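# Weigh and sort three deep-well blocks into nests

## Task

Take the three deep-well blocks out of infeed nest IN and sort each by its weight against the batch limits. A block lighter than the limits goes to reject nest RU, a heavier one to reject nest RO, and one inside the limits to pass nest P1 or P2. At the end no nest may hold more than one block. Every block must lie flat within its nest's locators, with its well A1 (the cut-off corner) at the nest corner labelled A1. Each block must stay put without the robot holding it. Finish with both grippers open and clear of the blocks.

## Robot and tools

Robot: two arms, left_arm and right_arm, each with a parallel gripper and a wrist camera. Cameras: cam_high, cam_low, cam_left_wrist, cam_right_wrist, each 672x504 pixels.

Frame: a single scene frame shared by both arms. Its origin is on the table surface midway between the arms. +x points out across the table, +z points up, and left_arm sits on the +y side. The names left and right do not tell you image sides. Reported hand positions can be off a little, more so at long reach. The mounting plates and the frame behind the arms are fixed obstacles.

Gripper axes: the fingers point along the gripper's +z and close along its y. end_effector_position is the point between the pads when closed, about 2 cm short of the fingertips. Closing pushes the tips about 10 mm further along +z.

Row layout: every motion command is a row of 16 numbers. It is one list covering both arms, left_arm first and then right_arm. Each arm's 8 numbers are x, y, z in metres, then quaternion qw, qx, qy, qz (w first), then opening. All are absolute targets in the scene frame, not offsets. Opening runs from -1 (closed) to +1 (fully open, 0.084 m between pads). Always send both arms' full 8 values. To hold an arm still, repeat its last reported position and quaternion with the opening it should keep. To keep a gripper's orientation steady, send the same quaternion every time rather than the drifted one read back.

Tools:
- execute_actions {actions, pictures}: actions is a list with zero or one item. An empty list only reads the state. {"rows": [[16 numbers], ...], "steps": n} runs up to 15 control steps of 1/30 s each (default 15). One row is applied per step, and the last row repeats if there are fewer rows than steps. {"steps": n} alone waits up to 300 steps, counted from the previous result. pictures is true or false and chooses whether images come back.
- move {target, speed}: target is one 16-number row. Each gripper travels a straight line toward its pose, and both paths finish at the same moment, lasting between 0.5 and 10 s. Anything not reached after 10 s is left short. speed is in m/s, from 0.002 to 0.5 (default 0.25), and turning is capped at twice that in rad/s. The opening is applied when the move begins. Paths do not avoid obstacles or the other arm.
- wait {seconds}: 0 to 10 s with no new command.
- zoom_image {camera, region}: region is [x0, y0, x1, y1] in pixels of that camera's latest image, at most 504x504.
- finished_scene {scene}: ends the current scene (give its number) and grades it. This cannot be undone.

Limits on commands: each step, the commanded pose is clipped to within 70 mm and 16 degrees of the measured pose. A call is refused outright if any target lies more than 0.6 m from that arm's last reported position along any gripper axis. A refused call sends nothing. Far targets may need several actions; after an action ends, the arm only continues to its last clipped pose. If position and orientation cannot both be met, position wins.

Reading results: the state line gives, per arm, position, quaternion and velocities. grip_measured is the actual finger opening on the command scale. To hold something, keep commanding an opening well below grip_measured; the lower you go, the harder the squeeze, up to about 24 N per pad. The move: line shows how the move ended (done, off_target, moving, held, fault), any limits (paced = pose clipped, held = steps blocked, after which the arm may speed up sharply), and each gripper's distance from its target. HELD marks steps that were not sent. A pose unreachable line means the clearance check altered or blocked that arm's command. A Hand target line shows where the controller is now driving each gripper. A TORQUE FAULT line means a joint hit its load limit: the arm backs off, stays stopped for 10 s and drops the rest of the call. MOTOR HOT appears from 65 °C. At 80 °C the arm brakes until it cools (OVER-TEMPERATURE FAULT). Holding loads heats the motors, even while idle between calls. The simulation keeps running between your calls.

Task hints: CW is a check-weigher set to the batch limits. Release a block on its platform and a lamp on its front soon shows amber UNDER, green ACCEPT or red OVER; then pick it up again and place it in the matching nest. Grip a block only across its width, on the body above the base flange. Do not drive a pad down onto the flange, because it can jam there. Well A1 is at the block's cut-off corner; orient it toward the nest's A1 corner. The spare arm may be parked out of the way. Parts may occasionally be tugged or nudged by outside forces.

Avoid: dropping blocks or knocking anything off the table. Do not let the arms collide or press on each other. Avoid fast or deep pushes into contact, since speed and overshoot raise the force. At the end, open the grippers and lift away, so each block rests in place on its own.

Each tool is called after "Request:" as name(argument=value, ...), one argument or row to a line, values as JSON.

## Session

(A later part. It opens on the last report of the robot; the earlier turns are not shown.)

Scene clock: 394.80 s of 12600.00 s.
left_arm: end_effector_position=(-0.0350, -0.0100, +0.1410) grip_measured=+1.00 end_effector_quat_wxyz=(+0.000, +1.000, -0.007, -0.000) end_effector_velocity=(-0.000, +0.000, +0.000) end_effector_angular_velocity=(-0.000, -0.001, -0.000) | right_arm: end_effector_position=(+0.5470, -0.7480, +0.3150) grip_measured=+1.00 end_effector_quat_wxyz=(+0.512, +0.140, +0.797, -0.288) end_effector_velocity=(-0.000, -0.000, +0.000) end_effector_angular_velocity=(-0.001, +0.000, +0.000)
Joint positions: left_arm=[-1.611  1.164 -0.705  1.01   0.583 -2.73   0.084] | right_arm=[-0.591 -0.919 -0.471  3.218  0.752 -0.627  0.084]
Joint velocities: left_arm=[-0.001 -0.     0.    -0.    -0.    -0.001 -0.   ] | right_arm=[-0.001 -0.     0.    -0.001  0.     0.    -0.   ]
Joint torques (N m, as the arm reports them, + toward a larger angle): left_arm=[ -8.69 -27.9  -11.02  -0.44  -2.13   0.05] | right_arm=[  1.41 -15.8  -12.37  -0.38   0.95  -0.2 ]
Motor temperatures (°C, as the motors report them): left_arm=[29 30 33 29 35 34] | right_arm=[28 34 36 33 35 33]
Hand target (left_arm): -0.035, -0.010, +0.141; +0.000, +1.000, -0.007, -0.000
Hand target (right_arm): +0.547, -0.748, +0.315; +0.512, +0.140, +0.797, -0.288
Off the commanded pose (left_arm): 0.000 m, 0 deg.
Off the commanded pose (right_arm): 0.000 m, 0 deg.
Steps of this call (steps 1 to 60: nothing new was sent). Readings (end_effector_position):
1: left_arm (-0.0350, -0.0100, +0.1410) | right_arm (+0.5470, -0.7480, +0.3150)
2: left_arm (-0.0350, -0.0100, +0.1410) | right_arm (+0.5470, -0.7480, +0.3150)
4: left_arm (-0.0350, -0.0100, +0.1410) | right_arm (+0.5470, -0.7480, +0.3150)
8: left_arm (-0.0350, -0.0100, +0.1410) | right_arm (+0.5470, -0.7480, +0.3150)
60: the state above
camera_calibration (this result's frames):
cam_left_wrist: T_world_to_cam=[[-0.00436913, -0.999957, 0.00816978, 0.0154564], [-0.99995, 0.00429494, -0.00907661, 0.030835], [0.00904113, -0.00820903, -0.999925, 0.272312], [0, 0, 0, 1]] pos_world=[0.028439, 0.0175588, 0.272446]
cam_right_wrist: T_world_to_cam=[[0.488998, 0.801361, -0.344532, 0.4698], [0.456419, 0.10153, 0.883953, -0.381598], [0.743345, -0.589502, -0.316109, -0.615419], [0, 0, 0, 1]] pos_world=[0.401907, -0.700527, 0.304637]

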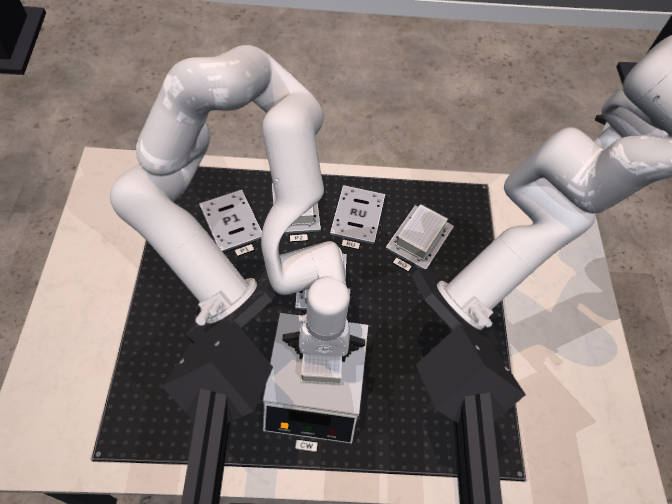

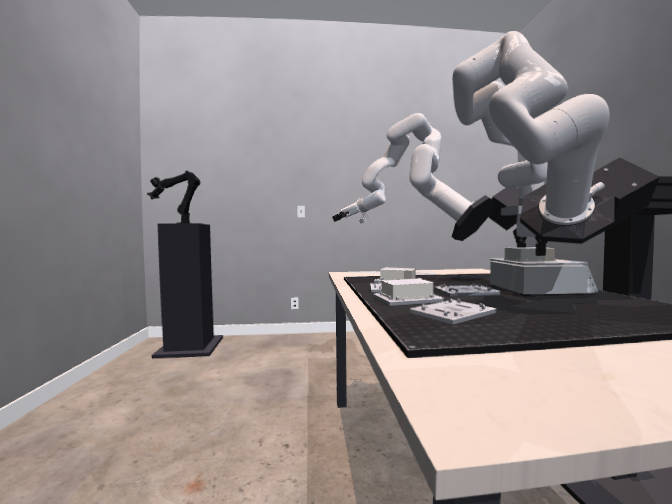

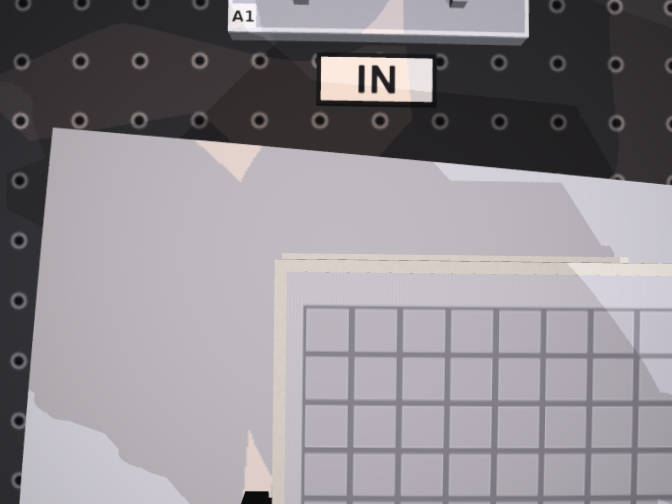

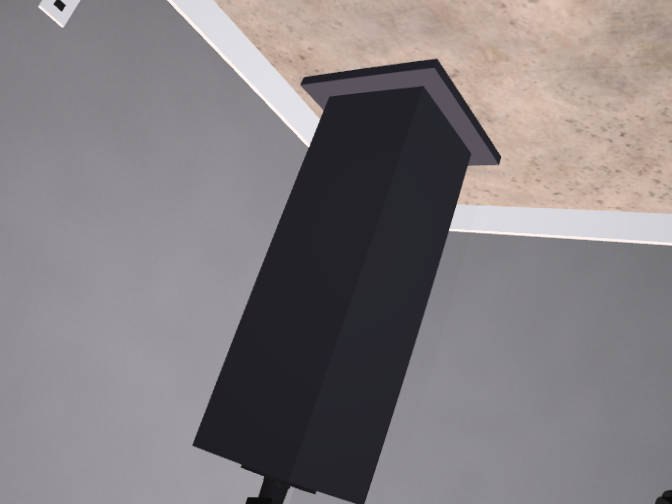

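Request:
move(
  target=[-0.035,-0.010,0.141,0,1,-0.007,0,0.3,0.547,-0.748,0.315,0.512,0.14,0.797,-0.288,1],
  speed=0.02,
)

Request:
move(
  target=[-0.02,-0.010,0.165,0,1,-0.007,0,0.3,0.547,-0.748,0.315,0.512,0.14,0.797,-0.288,1],
  speed=0.05,
)

Request:
move(
  target=[0.33,-0.06,0.15,0,0.9954,-0.0958,0,0.3,0.547,-0.748,0.315,0.512,0.14,0.797,-0.288,1],
  speed=0.15,
)

Request:
move(
  target=[0.412,-0.091,0.093,0,0.9954,-0.0958,0,0.3,0.547,-0.748,0.315,0.512,0.14,0.797,-0.288,1],
  speed=0.08,
)

Scene clock: 429.80 s of 12600.00 s.
left_arm: end_effector_position=(-0.0350, -0.0101, +0.1411) grip_measured=+0.96 end_effector_quat_wxyz=(+0.000, +1.000, -0.007, -0.000) end_effector_velocity=(+0.000, +0.000, -0.000) end_effector_angular_velocity=(+0.001, -0.002, -0.001) | right_arm: end_effector_position=(+0.5470, -0.7480, +0.3150) grip_measured=+1.00 end_effector_quat_wxyz=(+0.512, +0.140, +0.797, -0.288) end_effector_velocity=(+0.001, +0.001, -0.000) end_effector_angular_velocity=(+0.001, -0.000, +0.003)
Joint positions: left_arm=[-1.611  1.163 -0.705  1.01   0.583 -2.73   0.083] | right_arm=[-0.591 -0.919 -0.471  3.218  0.752 -0.627  0.084]
Joint velocities: left_arm=[-0.     0.     0.     0.     0.001  0.     0.   ] | right_arm=[ 0.002  0.    -0.    -0.002 -0.001  0.001  0.   ]
Joint torques (N m, as the arm reports them, + toward a larger angle): left_arm=[ -8.26 -27.1  -10.52  -0.43  -2.01   0.06] | right_arm=[  0.94 -16.   -12.29  -0.57   0.66  -0.21]
Motor temperatures (°C, as the motors report them): left_arm=[28 30 34 29 35 34] | right_arm=[28 34 36 33 35 33]
Hand target (left_arm): -0.035, -0.010, +0.141; +0.000, +1.000, -0.007, -0.000
Hand target (right_arm): +0.547, -0.748, +0.315; +0.512, +0.140, +0.797, -0.288
Off the commanded pose (left_arm): 0.000 m, 0 deg.
Off the commanded pose (right_arm): 0.000 m, 0 deg.
After step 90, 31.30 s passed at rest.
move: done
camera_calibration (this result's frames):
cam_left_wrist: T_world_to_cam=[[-0.00428968, -0.999956, 0.00836533, 0.0153332], [-0.999951, 0.00421434, -0.00900288, 0.0308173], [0.00896723, -0.00840354, -0.999924, 0.27236], [0, 0, 0, 1]] pos_world=[0.0284392, 0.0174914, 0.272488]
cam_right_wrist: T_world_to_cam=[[0.488998, 0.801361, -0.344532, 0.4698], [0.456419, 0.10153, 0.883953, -0.381598], [0.743345, -0.589502, -0.316109, -0.615419], [0, 0, 0, 1]] pos_world=[0.401907, -0.700527, 0.304637]

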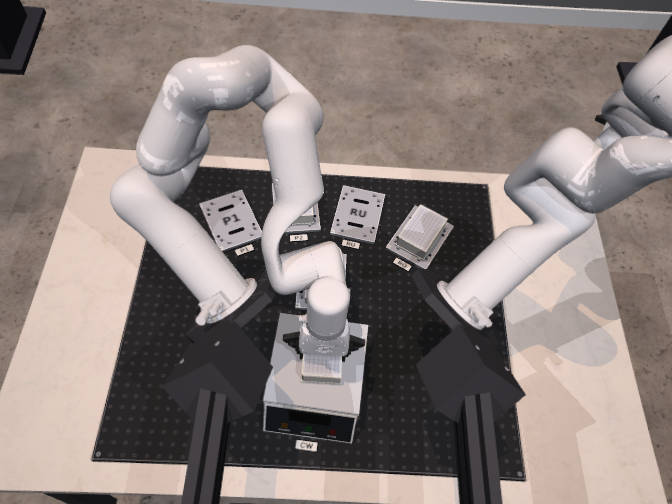

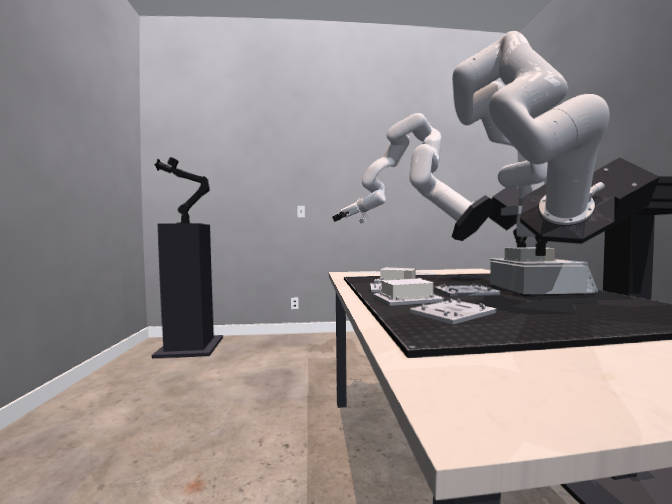

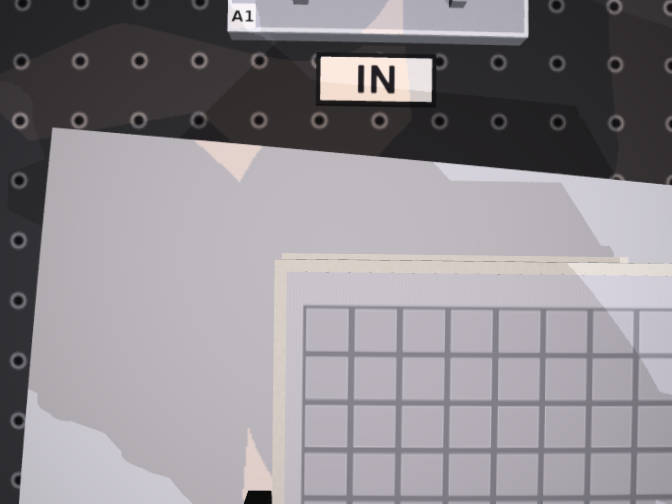

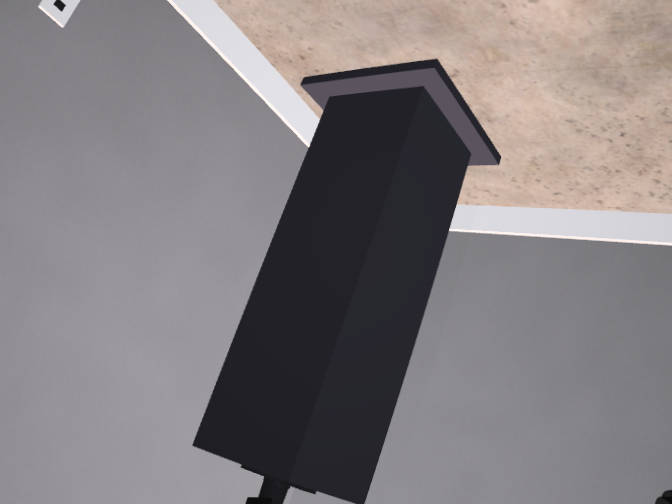

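Scene clock: 430.80 s of 12600.00 s.
left_arm: end_effector_position=(-0.0202, -0.0100, +0.1647) grip_measured=+0.96 end_effector_quat_wxyz=(-0.000, +1.000, -0.007, +0.000) end_effector_velocity=(+0.001, -0.000, +0.002) end_effector_angular_velocity=(+0.001, +0.001, +0.001) | right_arm: end_effector_position=(+0.5470, -0.7480, +0.3150) grip_measured=+1.00 end_effector_quat_wxyz=(+0.512, +0.140, +0.797, -0.288) end_effector_velocity=(+0.000, +0.000, +0.000) end_effector_angular_velocity=(-0.000, -0.001, +0.002)
Joint positions: left_arm=[-1.622  1.061 -0.661  0.926  0.613 -2.639  0.083] | right_arm=[-0.591 -0.919 -0.471  3.218  0.752 -0.627  0.084]
Joint velocities: left_arm=[-0.001 -0.008  0.002 -0.011  0.003  0.01  -0.   ] | right_arm=[ 0.001 -0.    -0.    -0.002  0.     0.001 -0.   ]
Joint torques (N m, as the arm reports them, + toward a larger angle): left_arm=[ -8.82 -26.89 -12.44  -0.41  -2.31   0.18] | right_arm=[  1.56 -15.52 -11.99  -0.33   1.17  -0.13]
Motor temperatures (°C, as the motors report them): left_arm=[28 30 34 29 35 34] | right_arm=[28 34 36 33 35 33]
Hand target (left_arm): -0.020, -0.010, +0.165; -0.000, +1.000, -0.007, +0.000
Hand target (right_arm): +0.547, -0.748, +0.315; +0.512, +0.140, +0.797, -0.288
Off the commanded pose (left_arm): 0.000 m, 0 deg.
Off the commanded pose (right_arm): 0.000 m, 0 deg.
move: done
camera_calibration (this result's frames):
cam_left_wrist: T_world_to_cam=[[-0.00440004, -0.999958, 0.00806806, 0.0153829], [-0.999948, 0.00432572, -0.00920574, 0.0459162], [0.00917045, -0.00810815, -0.999925, 0.295914], [0, 0, 0, 1]] pos_world=[0.0432679, 0.017583, 0.29619]
cam_right_wrist: T_world_to_cam=[[0.488998, 0.801361, -0.344532, 0.4698], [0.456419, 0.10153, 0.883953, -0.381598], [0.743346, -0.589502, -0.316109, -0.615419], [0, 0, 0, 1]] pos_world=[0.401907, -0.700527, 0.304637]

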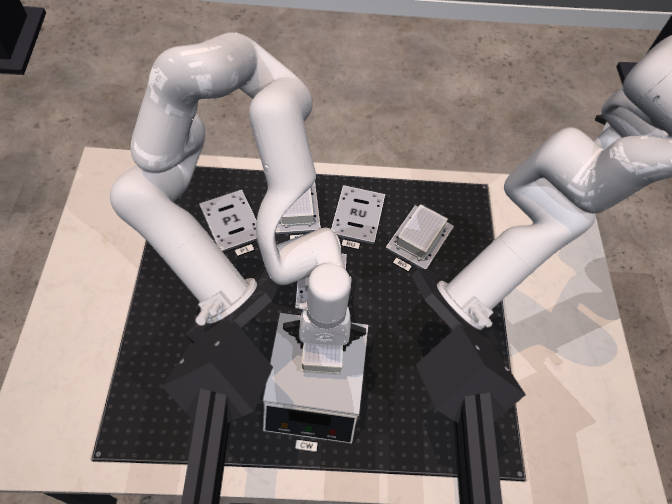

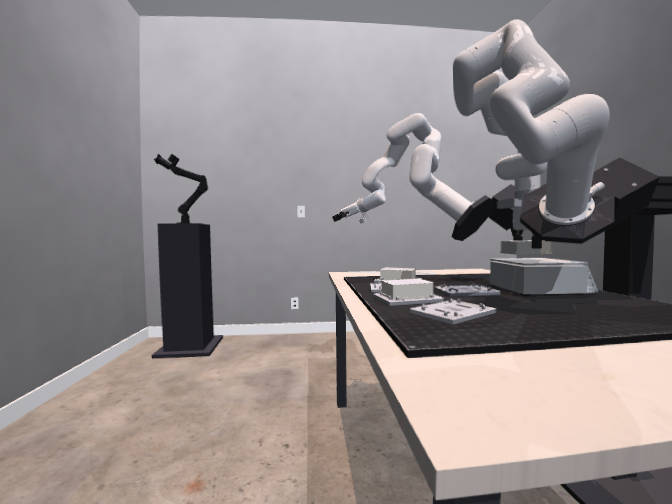

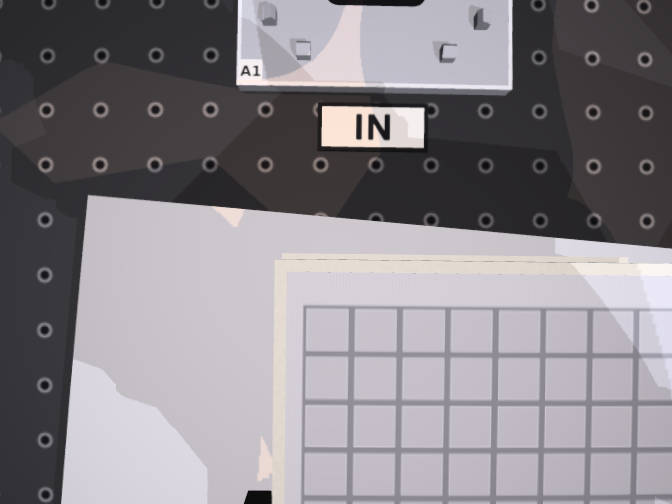

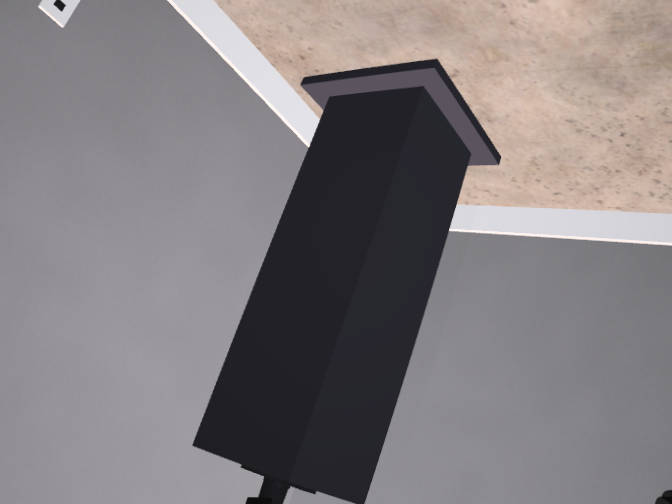

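Scene clock: 433.73 s of 12600.00 s.
left_arm: end_effector_position=(+0.3289, -0.0610, +0.1508) grip_measured=+0.96 end_effector_quat_wxyz=(-0.000, +0.995, -0.096, -0.000) end_effector_velocity=(+0.003, -0.001, -0.000) end_effector_angular_velocity=(+0.000, +0.002, +0.002) | right_arm: end_effector_position=(+0.5470, -0.7480, +0.3150) grip_measured=+1.00 end_effector_quat_wxyz=(+0.512, +0.140, +0.797, -0.288) end_effector_velocity=(+0.000, +0.000, +0.000) end_effector_angular_velocity=(-0.001, -0.001, +0.001)
Joint positions: left_arm=[-0.807  0.661 -0.917  1.253  0.961 -1.742  0.083] | right_arm=[-0.591 -0.919 -0.471  3.218  0.752 -0.627  0.084]
Joint velocities: left_arm=[ 0.003  0.002 -0.009 -0.004  0.001  0.008 -0.   ] | right_arm=[ 0.001  0.     0.    -0.001  0.001  0.     0.   ]
Joint torques (N m, as the arm reports them, + toward a larger angle): left_arm=[-19.01 -23.62  -8.96  -0.53  -2.22   0.23] | right_arm=[  1.18 -15.52 -11.58  -0.41   1.15  -0.23]
Motor temperatures (°C, as the motors report them): left_arm=[28 30 34 29 35 34] | right_arm=[28 34 36 33 35 33]
Hand target (left_arm): +0.329, -0.061, +0.151; -0.000, +0.995, -0.096, -0.000
Hand target (right_arm): +0.547, -0.748, +0.315; +0.512, +0.140, +0.797, -0.288
Off the commanded pose (left_arm): 0.002 m, 0 deg.
Off the commanded pose (right_arm): 0.000 m, 0 deg.
move: done
camera_calibration (this result's frames):
cam_left_wrist: T_world_to_cam=[[-0.181629, -0.983333, 0.00814002, 0.025244], [-0.983342, 0.181559, -0.00863403, 0.400293], [0.00701224, -0.00957261, -0.99993, 0.279024], [0, 0, 0, 1]] pos_world=[0.396253, -0.0451825, 0.282255]
cam_right_wrist: T_world_to_cam=[[0.488998, 0.801361, -0.344532, 0.4698], [0.456419, 0.10153, 0.883953, -0.381598], [0.743345, -0.589502, -0.316109, -0.615419], [0, 0, 0, 1]] pos_world=[0.401907, -0.700527, 0.304637]

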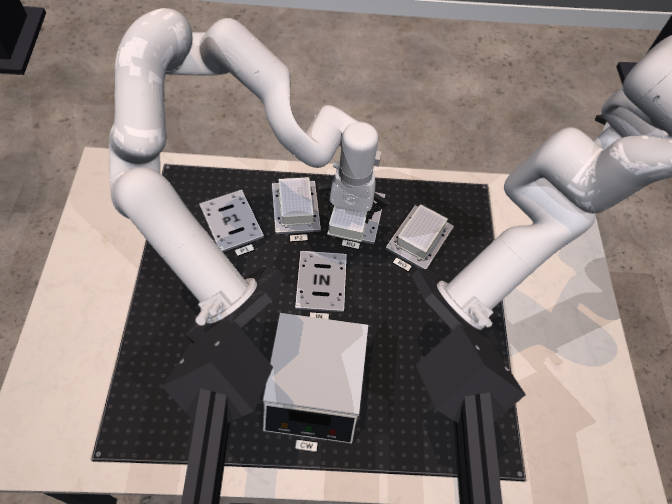

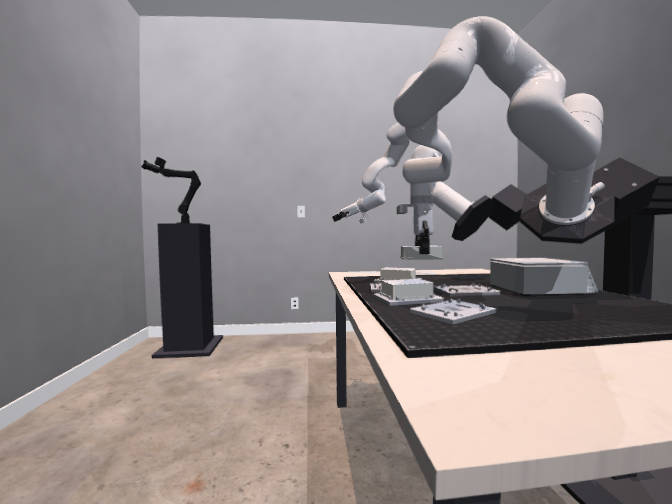

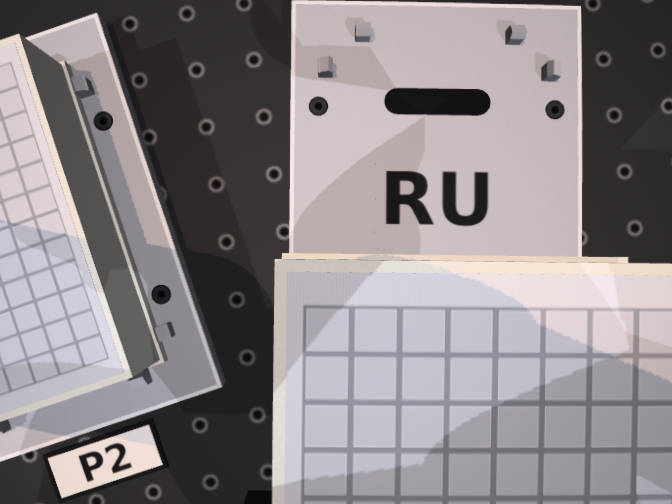

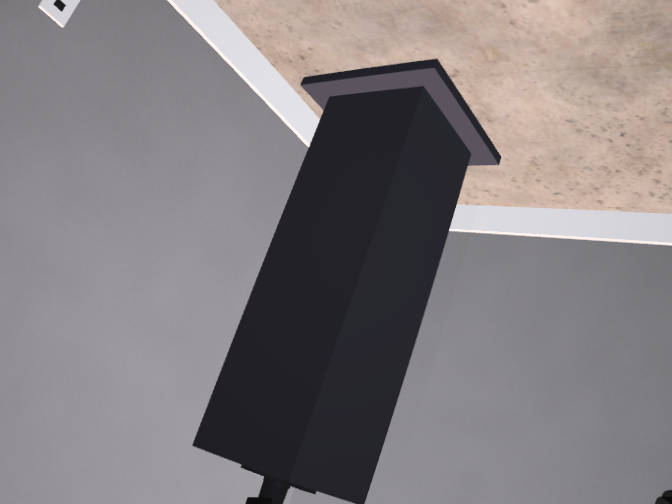

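Scene clock: 435.53 s of 12600.00 s.
left_arm: end_effector_position=(+0.4116, -0.0912, +0.0934) grip_measured=+0.96 end_effector_quat_wxyz=(+0.000, +0.995, -0.096, -0.000) end_effector_velocity=(+0.002, -0.000, -0.002) end_effector_angular_velocity=(+0.002, +0.001, +0.001) | right_arm: end_effector_position=(+0.5470, -0.7480, +0.3150) grip_measured=+1.00 end_effector_quat_wxyz=(+0.512, +0.140, +0.797, -0.288) end_effector_velocity=(-0.000, -0.000, -0.000) end_effector_angular_velocity=(+0.000, +0.000, -0.002)
Joint positions: left_arm=[-0.653  0.836 -1.22   1.303  0.952 -1.575  0.083] | right_arm=[-0.591 -0.919 -0.471  3.218  0.752 -0.627  0.084]
Joint velocities: left_arm=[ 0.005  0.006 -0.011 -0.001  0.001  0.006 -0.   ] | right_arm=[-0.001 -0.     0.     0.001  0.    -0.    -0.   ]
Joint torques (N m, as the arm reports them, + toward a larger angle): left_arm=[-22.11 -27.29  -8.04  -0.38  -2.18   0.03] | right_arm=[  0.48 -15.68 -11.98  -0.27   0.68  -0.45]
Motor temperatures (°C, as the motors report them): left_arm=[28 30 34 29 35 34] | right_arm=[28 34 36 33 35 33]
Hand target (left_arm): +0.412, -0.091, +0.093; -0.000, +0.995, -0.096, -0.000
Hand target (right_arm): +0.547, -0.748, +0.315; +0.512, +0.140, +0.797, -0.288
Off the commanded pose (left_arm): 0.001 m, 0 deg.
Off the commanded pose (right_arm): 0.000 m, 0 deg.
move: done
camera_calibration (this result's frames):
cam_left_wrist: T_world_to_cam=[[-0.181451, -0.983366, 0.00819132, 0.0109562], [-0.983373, 0.181378, -0.00891098, 0.486668], [0.00727703, -0.00967203, -0.999927, 0.220569], [0, 0, 0, 1]] pos_world=[0.478959, -0.0753634, 0.2248]
cam_right_wrist: T_world_to_cam=[[0.488998, 0.801361, -0.344532, 0.4698], [0.456419, 0.10153, 0.883953, -0.381598], [0.743346, -0.589502, -0.316109, -0.615419], [0, 0, 0, 1]] pos_world=[0.401907, -0.700527, 0.304637]

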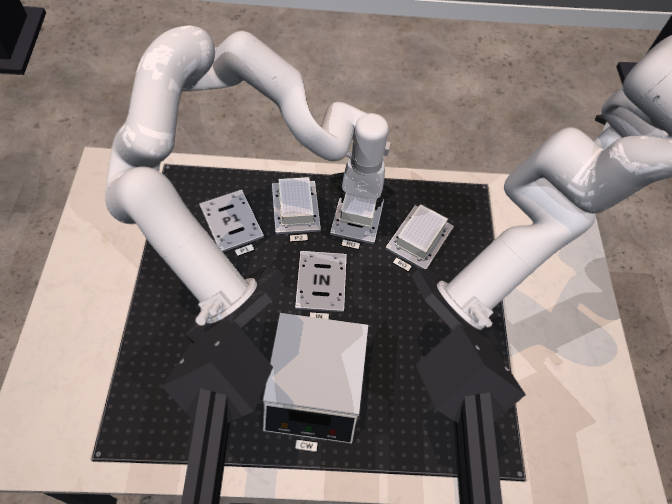

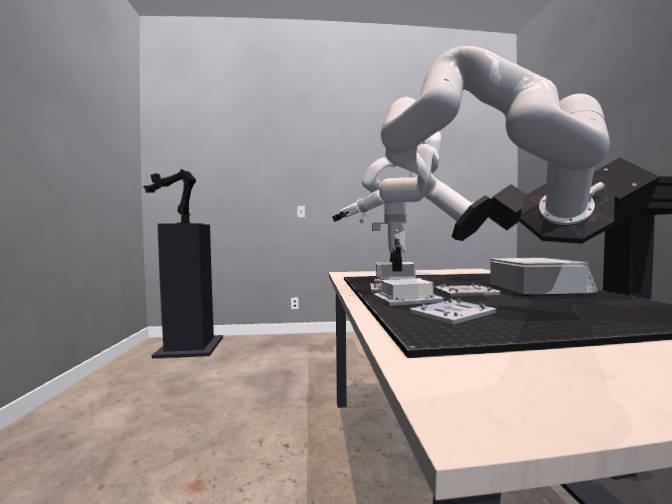

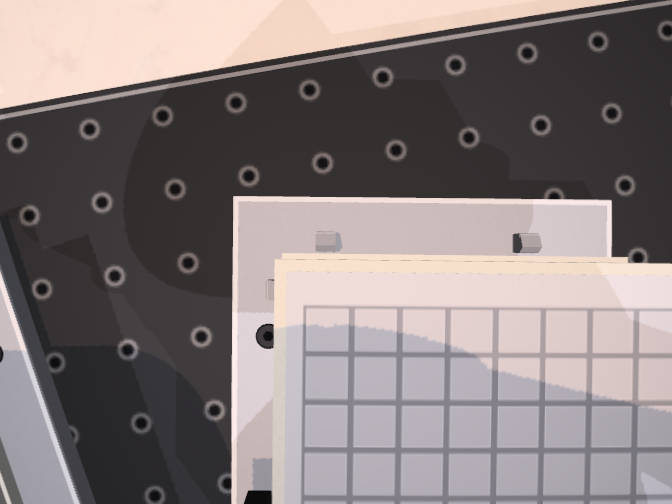

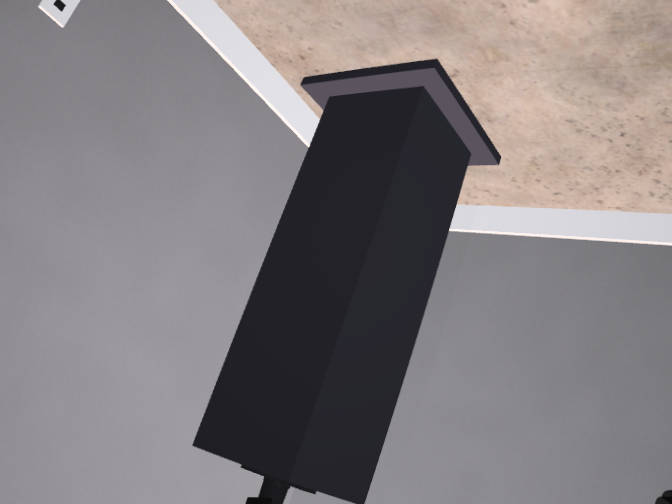

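Request:
move(
  target=[0.4129,-0.0899,0.074,0,0.9954,-0.0958,0,0.3,0.547,-0.748,0.315,0.512,0.14,0.797,-0.288,1],
  speed=0.03,
)

Scene clock: 444.53 s of 12600.00 s.
left_arm: end_effector_position=(+0.4129, -0.0900, +0.0743) grip_measured=+0.96 end_effector_quat_wxyz=(+0.000, +0.995, -0.096, -0.000) end_effector_velocity=(+0.000, -0.001, -0.002) end_effector_angular_velocity=(-0.004, -0.000, +0.000) | right_arm: end_effector_position=(+0.5470, -0.7480, +0.3150) grip_measured=+1.00 end_effector_quat_wxyz=(+0.512, +0.140, +0.797, -0.288) end_effector_velocity=(-0.000, -0.001, -0.000) end_effector_angular_velocity=(+0.001, -0.001, -0.002)
Joint positions: left_arm=[-0.617  0.867 -1.241  1.342  0.936 -1.585  0.083] | right_arm=[-0.591 -0.919 -0.471  3.218  0.752 -0.627  0.084]
Joint velocities: left_arm=[ 0.004  0.004 -0.003  0.005 -0.006 -0.001  0.   ] | right_arm=[-0.001  0.     0.     0.001  0.001  0.002 -0.   ]
Joint torques (N m, as the arm reports them, + toward a larger angle): left_arm=[-22.04 -26.9   -7.48  -0.49  -2.25   0.13] | right_arm=[  2.2  -15.74 -12.32  -0.65   0.85  -0.13]
Motor temperatures (°C, as the motors report them): left_arm=[29 30 34 29 35 34] | right_arm=[28 34 36 33 35 33]
Hand target (left_arm): +0.413, -0.090, +0.074; +0.000, +0.995, -0.096, -0.000
Hand target (right_arm): +0.547, -0.748, +0.315; +0.512, +0.140, +0.797, -0.288
Off the commanded pose (left_arm): 0.000 m, 0 deg.
Off the commanded pose (right_arm): 0.000 m, 0 deg.
After step 90, 5.00 s passed at rest.
move: done
camera_calibration (this result's frames):
cam_left_wrist: T_world_to_cam=[[-0.181254, -0.983401, 0.00830458, 0.0125078], [-0.983408, 0.181179, -0.009075, 0.487549], [0.00741976, -0.00981167, -0.999924, 0.201425], [0, 0, 0, 1]] pos_world=[0.480232, -0.074057, 0.20573]
cam_right_wrist: T_world_to_cam=[[0.488998, 0.801361, -0.344532, 0.4698], [0.456419, 0.10153, 0.883953, -0.381598], [0.743345, -0.589502, -0.316109, -0.615419], [0, 0, 0, 1]] pos_world=[0.401907, -0.700527, 0.304637]

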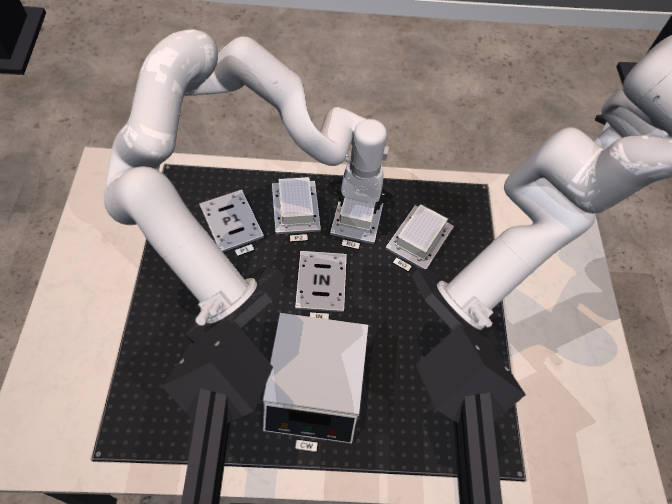

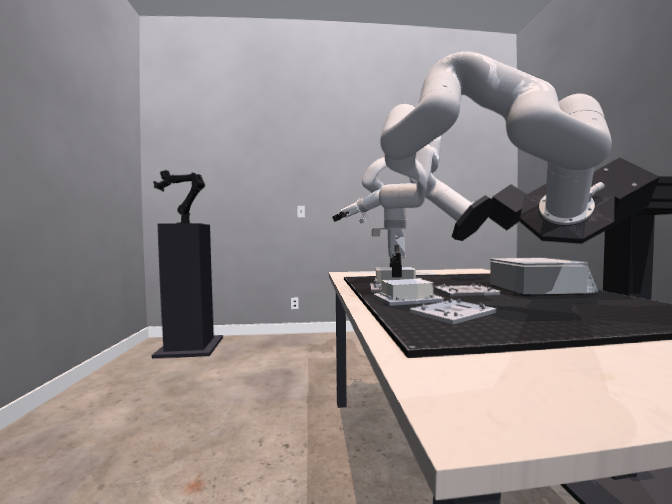

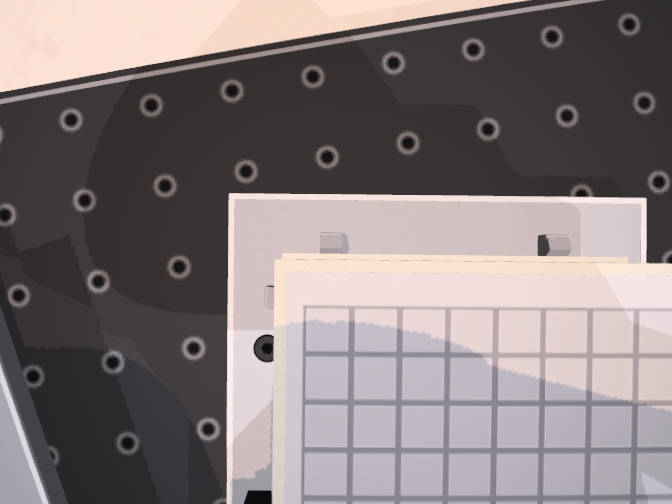

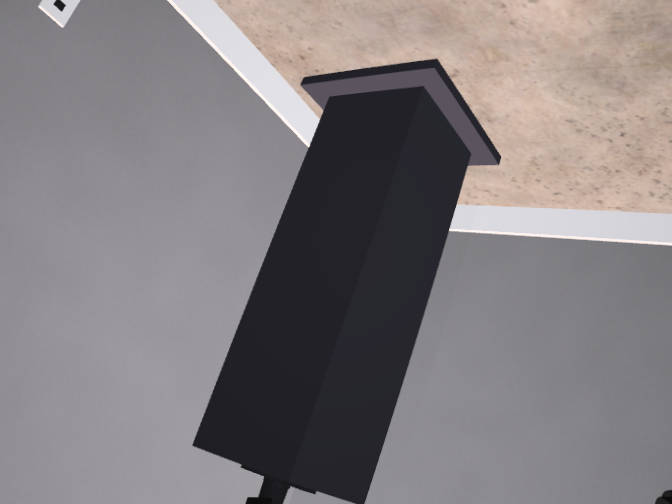

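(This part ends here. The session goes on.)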